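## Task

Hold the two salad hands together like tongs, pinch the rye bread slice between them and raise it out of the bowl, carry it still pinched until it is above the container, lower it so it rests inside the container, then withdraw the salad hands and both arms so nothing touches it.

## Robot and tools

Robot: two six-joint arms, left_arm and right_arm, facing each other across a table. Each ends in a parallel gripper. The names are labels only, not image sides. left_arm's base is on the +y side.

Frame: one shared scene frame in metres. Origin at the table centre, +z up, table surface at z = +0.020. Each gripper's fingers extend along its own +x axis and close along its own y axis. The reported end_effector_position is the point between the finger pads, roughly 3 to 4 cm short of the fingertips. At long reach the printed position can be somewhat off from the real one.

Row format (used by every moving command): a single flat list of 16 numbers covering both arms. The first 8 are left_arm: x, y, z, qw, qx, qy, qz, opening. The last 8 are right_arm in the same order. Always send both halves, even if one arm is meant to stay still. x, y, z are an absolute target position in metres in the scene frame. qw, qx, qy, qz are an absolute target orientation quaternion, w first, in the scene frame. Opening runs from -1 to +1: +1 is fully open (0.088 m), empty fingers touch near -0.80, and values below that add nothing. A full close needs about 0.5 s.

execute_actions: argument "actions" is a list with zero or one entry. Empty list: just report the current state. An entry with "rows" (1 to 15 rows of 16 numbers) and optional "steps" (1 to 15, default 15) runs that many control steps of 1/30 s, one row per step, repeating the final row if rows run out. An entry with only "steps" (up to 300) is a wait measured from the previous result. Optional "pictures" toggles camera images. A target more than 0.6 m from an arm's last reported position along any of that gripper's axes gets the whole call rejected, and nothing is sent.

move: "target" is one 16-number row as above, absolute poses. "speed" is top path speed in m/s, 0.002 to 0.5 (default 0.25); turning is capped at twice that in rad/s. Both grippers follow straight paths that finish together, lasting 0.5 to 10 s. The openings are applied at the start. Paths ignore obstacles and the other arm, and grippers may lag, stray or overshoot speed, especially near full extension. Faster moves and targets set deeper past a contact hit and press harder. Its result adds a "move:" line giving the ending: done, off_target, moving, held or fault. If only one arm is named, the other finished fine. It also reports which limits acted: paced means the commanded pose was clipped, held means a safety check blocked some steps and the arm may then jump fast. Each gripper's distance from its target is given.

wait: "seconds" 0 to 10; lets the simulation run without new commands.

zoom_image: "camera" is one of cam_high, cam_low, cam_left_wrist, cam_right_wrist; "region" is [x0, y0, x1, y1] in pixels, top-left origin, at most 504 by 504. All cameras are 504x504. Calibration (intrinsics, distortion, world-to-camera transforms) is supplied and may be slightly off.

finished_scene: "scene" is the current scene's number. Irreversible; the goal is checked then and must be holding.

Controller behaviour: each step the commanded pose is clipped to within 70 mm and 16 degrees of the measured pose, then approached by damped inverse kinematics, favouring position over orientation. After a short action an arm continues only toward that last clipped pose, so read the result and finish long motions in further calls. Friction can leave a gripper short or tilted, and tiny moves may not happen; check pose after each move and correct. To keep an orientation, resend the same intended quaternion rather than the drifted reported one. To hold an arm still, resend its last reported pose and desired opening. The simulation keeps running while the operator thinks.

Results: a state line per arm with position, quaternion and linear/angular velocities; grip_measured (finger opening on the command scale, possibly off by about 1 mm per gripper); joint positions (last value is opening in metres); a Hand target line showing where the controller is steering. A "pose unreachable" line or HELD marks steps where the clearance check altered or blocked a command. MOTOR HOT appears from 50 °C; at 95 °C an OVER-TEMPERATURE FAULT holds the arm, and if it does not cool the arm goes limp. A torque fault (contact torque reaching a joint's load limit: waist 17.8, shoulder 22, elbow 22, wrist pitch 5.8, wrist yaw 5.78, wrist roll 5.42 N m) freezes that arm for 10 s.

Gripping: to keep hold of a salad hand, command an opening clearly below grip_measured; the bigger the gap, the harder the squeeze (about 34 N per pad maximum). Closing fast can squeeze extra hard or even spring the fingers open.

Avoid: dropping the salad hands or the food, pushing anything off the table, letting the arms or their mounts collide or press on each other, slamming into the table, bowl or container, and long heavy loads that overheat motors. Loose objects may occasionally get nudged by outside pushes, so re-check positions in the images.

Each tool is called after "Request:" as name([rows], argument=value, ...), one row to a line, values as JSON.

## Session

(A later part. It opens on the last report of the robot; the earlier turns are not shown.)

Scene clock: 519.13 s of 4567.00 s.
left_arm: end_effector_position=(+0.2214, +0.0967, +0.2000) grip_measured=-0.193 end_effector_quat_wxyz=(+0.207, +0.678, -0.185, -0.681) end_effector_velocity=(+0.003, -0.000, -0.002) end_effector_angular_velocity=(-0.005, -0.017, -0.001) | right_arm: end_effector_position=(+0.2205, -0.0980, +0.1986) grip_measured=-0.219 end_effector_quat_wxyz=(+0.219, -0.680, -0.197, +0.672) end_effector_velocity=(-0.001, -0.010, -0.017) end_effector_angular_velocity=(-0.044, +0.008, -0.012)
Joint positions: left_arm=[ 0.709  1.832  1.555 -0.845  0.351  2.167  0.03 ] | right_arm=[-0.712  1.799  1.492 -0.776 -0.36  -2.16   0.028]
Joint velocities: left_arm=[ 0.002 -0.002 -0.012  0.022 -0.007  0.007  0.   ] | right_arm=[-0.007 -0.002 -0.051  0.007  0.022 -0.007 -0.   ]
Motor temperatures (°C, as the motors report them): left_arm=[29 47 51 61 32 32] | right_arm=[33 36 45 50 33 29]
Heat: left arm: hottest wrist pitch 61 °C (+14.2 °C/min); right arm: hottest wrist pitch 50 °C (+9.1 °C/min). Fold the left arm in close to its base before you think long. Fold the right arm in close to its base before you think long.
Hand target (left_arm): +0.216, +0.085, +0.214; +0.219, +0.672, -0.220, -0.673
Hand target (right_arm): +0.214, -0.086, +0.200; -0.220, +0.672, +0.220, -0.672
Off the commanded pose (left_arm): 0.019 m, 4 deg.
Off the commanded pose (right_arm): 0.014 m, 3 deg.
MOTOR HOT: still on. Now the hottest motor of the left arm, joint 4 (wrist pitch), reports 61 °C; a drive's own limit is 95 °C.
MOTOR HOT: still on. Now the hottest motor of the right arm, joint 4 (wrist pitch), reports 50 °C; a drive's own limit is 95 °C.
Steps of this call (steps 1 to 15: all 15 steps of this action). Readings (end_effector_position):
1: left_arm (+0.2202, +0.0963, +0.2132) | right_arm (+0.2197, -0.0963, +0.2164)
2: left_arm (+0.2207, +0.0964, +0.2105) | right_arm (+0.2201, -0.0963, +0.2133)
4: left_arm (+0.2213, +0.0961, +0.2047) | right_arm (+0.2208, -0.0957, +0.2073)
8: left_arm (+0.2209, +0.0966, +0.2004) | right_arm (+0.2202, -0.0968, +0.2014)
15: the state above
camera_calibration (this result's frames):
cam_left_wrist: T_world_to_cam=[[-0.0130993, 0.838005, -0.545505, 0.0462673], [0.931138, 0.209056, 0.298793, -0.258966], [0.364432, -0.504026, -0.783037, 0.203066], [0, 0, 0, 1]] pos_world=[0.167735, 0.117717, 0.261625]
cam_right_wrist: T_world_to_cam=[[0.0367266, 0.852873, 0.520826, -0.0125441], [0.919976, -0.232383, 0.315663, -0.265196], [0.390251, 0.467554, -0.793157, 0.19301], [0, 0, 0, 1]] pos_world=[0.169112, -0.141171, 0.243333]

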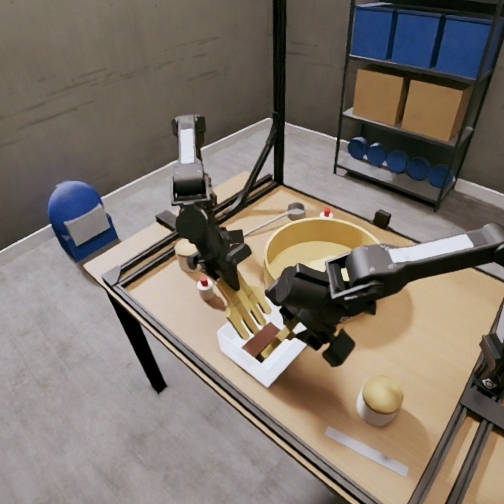

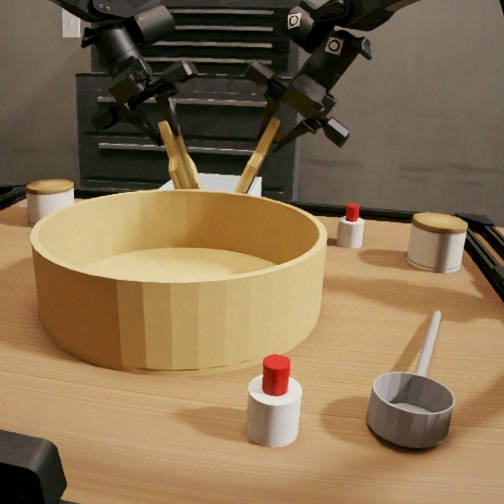

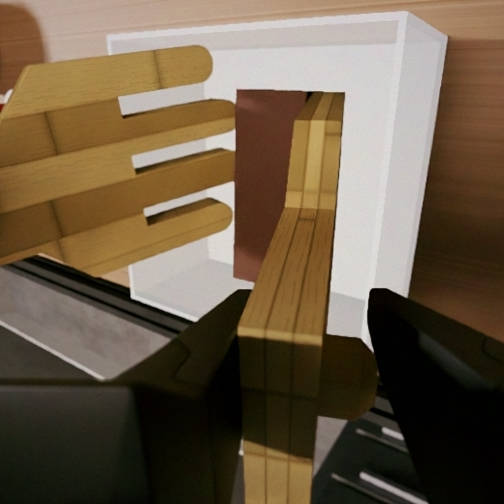

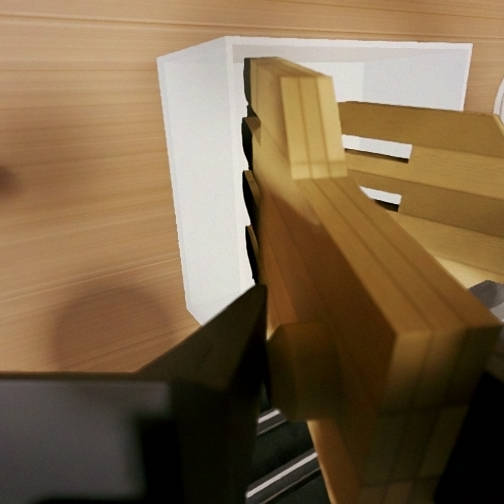

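Request:
execute_actions([
  {"rows":[[0.217,0.086,0.201,0.22,0.672,-0.22,-0.672,-1,0.214,-0.084,0.192,0.22,-0.672,-0.22,0.672,-1]],"steps":15},
], pictures=false)

Request:
move(target=[0.221,0.102,0.192,0.18,0.684,-0.18,-0.684,-1,0.22,-0.103,0.192,0.19,-0.681,-0.19,0.681,-1], speed=0.05)

Request:
move(target=[0.221,0.12,0.28,0.18,0.684,-0.18,-0.684,-1,0.22,-0.12,0.28,0.19,-0.681,-0.19,0.681,-1], speed=0.12)

Request:
move(target=[0.2,0.2,0.3,0.18,0.684,-0.18,-0.684,-1,0.22,-0.19,0.3,0.19,-0.681,-0.19,0.681,-1])

Scene clock: 520.27 s of 4567.00 s.
left_arm: end_effector_position=(+0.2222, +0.0986, +0.1966) grip_measured=-0.190 end_effector_quat_wxyz=(+0.215, +0.679, -0.193, -0.675) end_effector_velocity=(+0.003, +0.000, -0.001) end_effector_angular_velocity=(-0.005, -0.017, -0.000) | right_arm: end_effector_position=(+0.2205, -0.0994, +0.1901) grip_measured=-0.219 end_effector_quat_wxyz=(+0.218, -0.681, -0.194, +0.672) end_effector_velocity=(-0.002, -0.002, -0.002) end_effector_angular_velocity=(-0.005, +0.009, +0.007)
Joint positions: left_arm=[ 0.716  1.812  1.507 -0.793  0.358  2.167  0.03 ] | right_arm=[-0.713  1.801  1.463 -0.75  -0.355 -2.16   0.028]
Joint velocities: left_arm=[ 0.002 -0.002 -0.012  0.022 -0.007  0.007 -0.   ] | right_arm=[-0.002 -0.002 -0.007 -0.007 -0.007 -0.007 -0.   ]
Motor temperatures (°C, as the motors report them): left_arm=[29 47 50 62 32 32] | right_arm=[34 36 45 51 34 29]
Heat: left arm: hottest wrist pitch 62 °C (+15.2 °C/min); right arm: hottest wrist pitch 51 °C (+9.1 °C/min). Fold the left arm in close to its base before you think long. Fold the right arm in close to its base before you think long.
Hand target (left_arm): +0.217, +0.087, +0.201; +0.219, +0.672, -0.220, -0.672
Hand target (right_arm): +0.214, -0.085, +0.192; -0.220, +0.672, +0.220, -0.672
Off the commanded pose (left_arm): 0.014 m, 3 deg.
Off the commanded pose (right_arm): 0.017 m, 3 deg.
MOTOR HOT: still on. Now the hottest motor of the left arm, joint 4 (wrist pitch), reports 62 °C; a drive's own limit is 95 °C.
MOTOR HOT: still on. Now the hottest motor of the right arm, joint 4 (wrist pitch), reports 51 °C; a drive's own limit is 95 °C.
Steps of this call (steps 1 to 19: nothing new was sent; steps 20 to 34: all 15 steps of this action). Readings (end_effector_position):
20: left_arm (+0.2218, +0.0964, +0.1987) | right_arm (+0.2205, -0.0993, +0.1954)
21: left_arm (+0.2217, +0.0969, +0.1981) | right_arm (+0.2204, -0.0996, +0.1941)
23: left_arm (+0.2216, +0.0977, +0.1974) | right_arm (+0.2205, -0.0994, +0.1922)
27: left_arm (+0.2217, +0.0984, +0.1967) | right_arm (+0.2205, -0.0994, +0.1906)
34: the state above

Scene clock: 521.53 s of 4567.00 s.
left_arm: end_effector_position=(+0.2201, +0.1028, +0.1973) grip_measured=-0.205 end_effector_quat_wxyz=(+0.187, +0.683, -0.186, -0.681) end_effector_velocity=(+0.000, +0.003, -0.001) end_effector_angular_velocity=(+0.026, -0.008, +0.000) | right_arm: end_effector_position=(+0.2194, -0.1035, +0.1922) grip_measured=-0.244 end_effector_quat_wxyz=(+0.192, -0.682, -0.191, +0.679) end_effector_velocity=(-0.001, -0.004, +0.000) end_effector_angular_velocity=(-0.009, +0.005, +0.015)
Joint positions: left_arm=[ 0.711  1.828  1.552 -0.871  0.335  2.208  0.029] | right_arm=[-0.714  1.817  1.512 -0.83  -0.344 -2.206  0.027]
Joint velocities: left_arm=[-0.002  0.002  0.007 -0.022 -0.022  0.007 -0.001] | right_arm=[-0.007 -0.002  0.002 -0.022 -0.007 -0.022 -0.002]
Motor temperatures (°C, as the motors report them): left_arm=[29 47 50 62 32 32] | right_arm=[34 36 45 50 34 29]
Heat: left arm: hottest wrist pitch 62 °C (+15.1 °C/min); right arm: hottest wrist pitch 50 °C (+9.1 °C/min). Fold the left arm in close to its base before you think long. Fold the right arm in close to its base before you think long.
Hand target (left_arm): +0.221, +0.102, +0.192; +0.180, +0.684, -0.180, -0.684
Hand target (right_arm): +0.220, -0.103, +0.192; -0.190, +0.681, +0.190, -0.681
Off the commanded pose (left_arm): 0.005 m, 1 deg.
Off the commanded pose (right_arm): 0.001 m, 0 deg.
MOTOR HOT: still on. Now the hottest motor of the left arm, joint 4 (wrist pitch), reports 62 °C; a drive's own limit is 95 °C.
MOTOR HOT: still on. Now the hottest motor of the right arm, joint 4 (wrist pitch), reports 50 °C; a drive's own limit is 95 °C.
move: done
camera_calibration (this result's frames):
cam_left_wrist: T_world_to_cam=[[0.0170959, 0.853609, -0.520634, 0.0264973], [0.931617, 0.175467, 0.318279, -0.258766], [0.36304, -0.490473, -0.792236, 0.205196], [0, 0, 0, 1]] pos_world=[0.166124, 0.12343, 0.258719]
cam_right_wrist: T_world_to_cam=[[0.0100585, 0.878368, 0.47788, 0.0121851], [0.926255, -0.18825, 0.326518, -0.262244], [0.376764, 0.439354, -0.815486, 0.195291], [0, 0, 0, 1]] pos_world=[0.169204, -0.145873, 0.239062]

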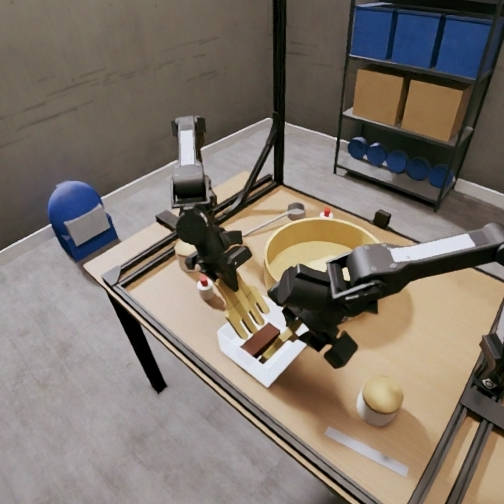

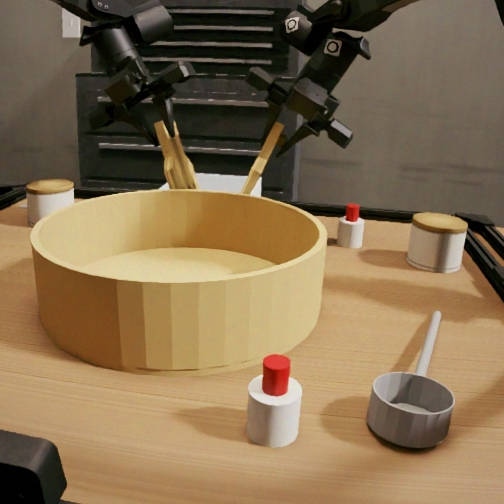

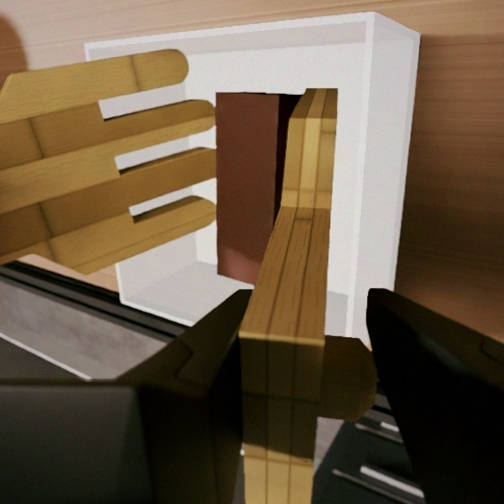

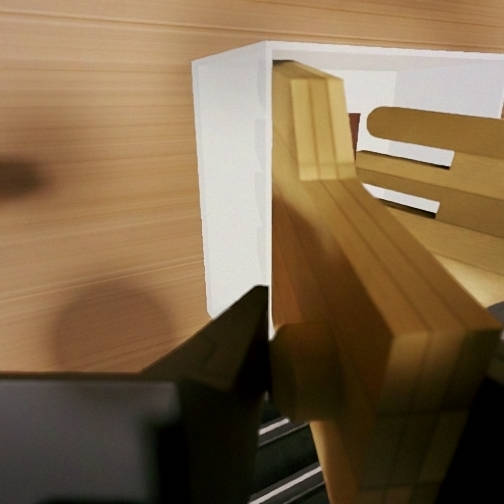

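Scene clock: 522.83 s of 4567.00 s.
left_arm: end_effector_position=(+0.2192, +0.1208, +0.2770) grip_measured=-0.212 end_effector_quat_wxyz=(+0.178, +0.683, -0.176, -0.686) end_effector_velocity=(-0.004, +0.004, +0.002) end_effector_angular_velocity=(+0.021, +0.020, +0.020) | right_arm: end_effector_position=(+0.2185, -0.1207, +0.2783) grip_measured=-0.245 end_effector_quat_wxyz=(+0.188, -0.682, -0.187, +0.682) end_effector_velocity=(-0.001, -0.001, +0.003) end_effector_angular_velocity=(+0.006, -0.000, +0.007)
Joint positions: left_arm=[ 0.738  1.838  1.897 -1.242  0.335  2.24   0.029] | right_arm=[-0.743  1.812  1.856 -1.2   -0.353 -2.237  0.027]
Joint velocities: left_arm=[-0.002 -0.002  0.012 -0.037 -0.007 -0.022 -0.   ] | right_arm=[-0.002 -0.002  0.007 -0.007 -0.007 -0.007  0.   ]
Motor temperatures (°C, as the motors report them): left_arm=[29 47 50 61 32 32] | right_arm=[34 36 45 50 33 29]
Heat: left arm: hottest wrist pitch 61 °C (+14.0 °C/min); right arm: hottest wrist pitch 50 °C (+9.0 °C/min). Fold the left arm in close to its base before you think long. Fold the right arm in close to its base before you think long.
Hand target (left_arm): +0.222, +0.120, +0.280; +0.180, +0.684, -0.180, -0.684
Hand target (right_arm): +0.220, -0.119, +0.280; -0.190, +0.681, +0.190, -0.681
Off the commanded pose (left_arm): 0.004 m, 1 deg.
Off the commanded pose (right_arm): 0.002 m, 0 deg.
MOTOR HOT: still on. Now the hottest motor of the left arm, joint 4 (wrist pitch), reports 61 °C; a drive's own limit is 95 °C.
MOTOR HOT: still on. Now the hottest motor of the right arm, joint 4 (wrist pitch), reports 50 °C; a drive's own limit is 95 °C.
move: done
camera_calibration (this result's frames):
cam_left_wrist: T_world_to_cam=[[0.0143172, 0.86752, -0.497196, 0.0450716], [0.934264, 0.165578, 0.315808, -0.285094], [0.356294, -0.469034, -0.808122, 0.280782], [0, 0, 0, 1]] pos_world=[0.165667, 0.139801, 0.33935]
cam_right_wrist: T_world_to_cam=[[0.0104833, 0.883179, 0.468918, -0.0108009], [0.927663, -0.183643, 0.325141, -0.292174], [0.373271, 0.43159, -0.821218, 0.274755], [0, 0, 0, 1]] pos_world=[0.168595, -0.162698, 0.325696]

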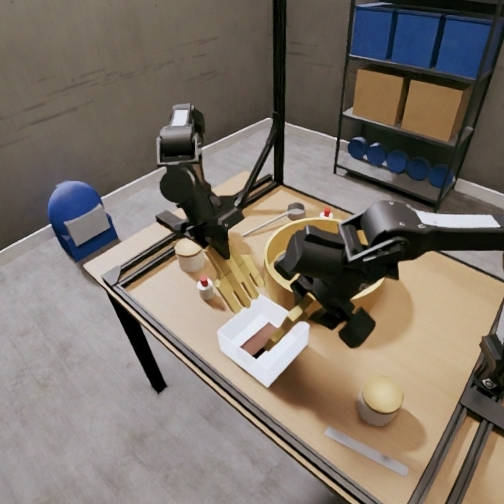

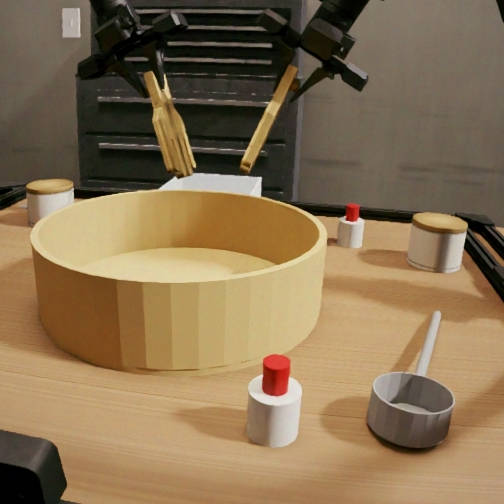

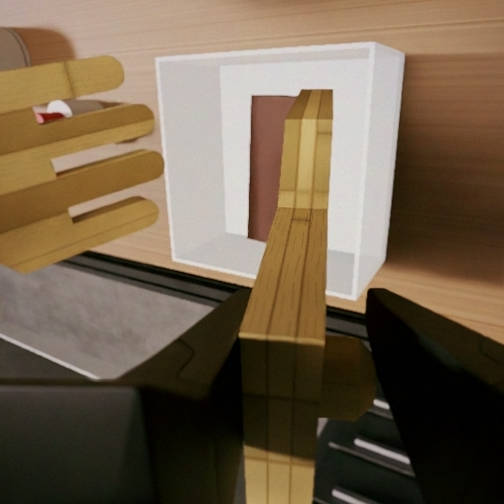

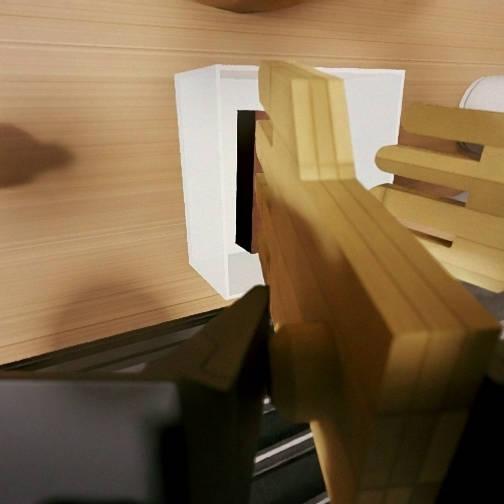

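Scene clock: 523.80 s of 4567.00 s.
left_arm: end_effector_position=(+0.2028, +0.1975, +0.2974) grip_measured=-0.216 end_effector_quat_wxyz=(+0.177, +0.685, -0.176, -0.685) end_effector_velocity=(-0.005, +0.006, +0.001) end_effector_angular_velocity=(+0.013, +0.001, -0.002) | right_arm: end_effector_position=(+0.2219, -0.1879, +0.2978) grip_measured=-0.245 end_effector_quat_wxyz=(+0.188, -0.681, -0.187, +0.683) end_effector_velocity=(-0.007, -0.005, -0.001) end_effector_angular_velocity=(-0.007, +0.030, +0.019)
Joint positions: left_arm=[ 0.872  1.614  1.724 -1.339  0.379  2.374  0.028] | right_arm=[-0.899  1.679  1.785 -1.323 -0.413 -2.392  0.027]
Joint velocities: left_arm=[ 0.002 -0.017 -0.007 -0.022 -0.007  0.007 -0.   ] | right_arm=[-0.007 -0.007 -0.007 -0.037 -0.022 -0.022 -0.   ]
Motor temperatures (°C, as the motors report them): left_arm=[29 47 50 60 32 32] | right_arm=[34 36 44 50 33 29]
Heat: left arm: hottest wrist pitch 60 °C (+13.0 °C/min); right arm: hottest wrist pitch 50 °C (+9.0 °C/min). Fold the left arm in close to its base before you think long. Fold the right arm in close to its base before you think long.
Hand target (left_arm): +0.200, +0.200, +0.300; +0.180, +0.684, -0.180, -0.684
Hand target (right_arm): +0.220, -0.190, +0.300; -0.190, +0.681, +0.190, -0.682
Off the commanded pose (left_arm): 0.005 m, 1 deg.
Off the commanded pose (right_arm): 0.004 m, 0 deg.
MOTOR HOT: still on. Now the hottest motor of the left arm, joint 4 (wrist pitch), reports 60 °C; a drive's own limit is 95 °C.
MOTOR HOT: still on. Now the hottest motor of the right arm, joint 4 (wrist pitch), reports 50 °C; a drive's own limit is 95 °C.
move: done
camera_calibration (this result's frames):
cam_left_wrist: T_world_to_cam=[[0.0151475, 0.86799, -0.496351, -0.011607], [0.932781, 0.166522, 0.319671, -0.289995], [0.360124, -0.467829, -0.807122, 0.337769], [0, 0, 0, 1]] pos_world=[0.149039, 0.216384, 0.359563]
cam_right_wrist: T_world_to_cam=[[0.0119137, 0.883598, 0.468095, 0.0393842], [0.928451, -0.183586, 0.322915, -0.313477], [0.371263, 0.430757, -0.822565, 0.319204], [0, 0, 0, 1]] pos_world=[0.17207, -0.229849, 0.345356]

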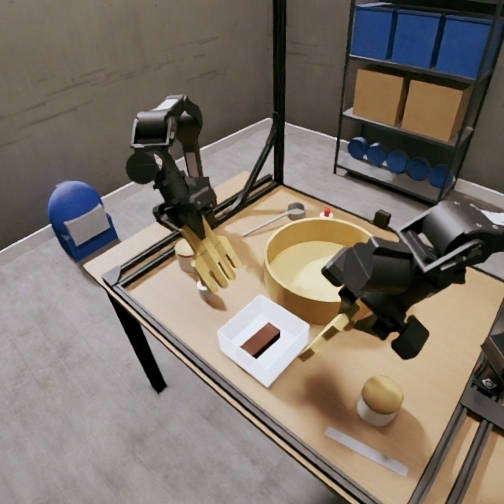

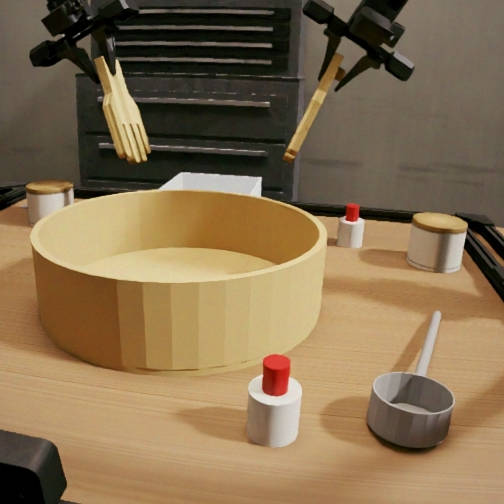

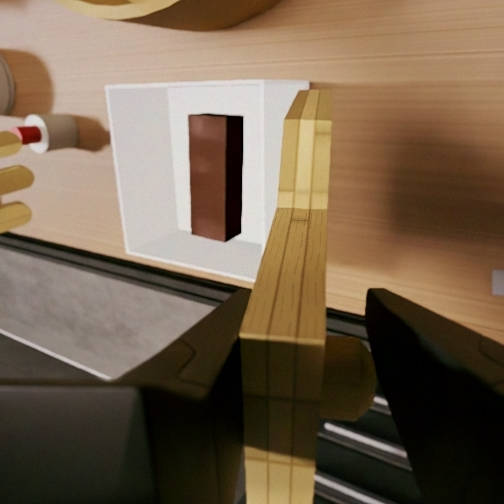

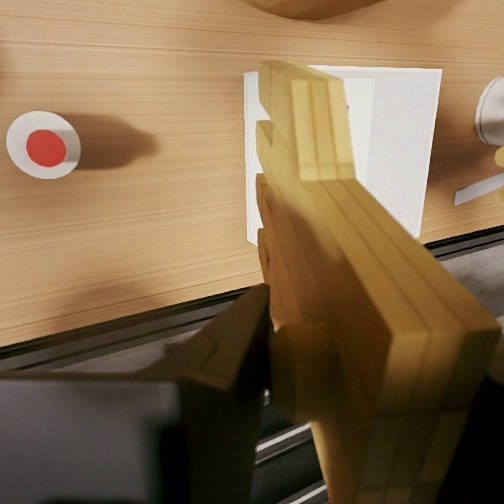

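Request:
finished_scene(scene=2)

The scene is finished: the task was done.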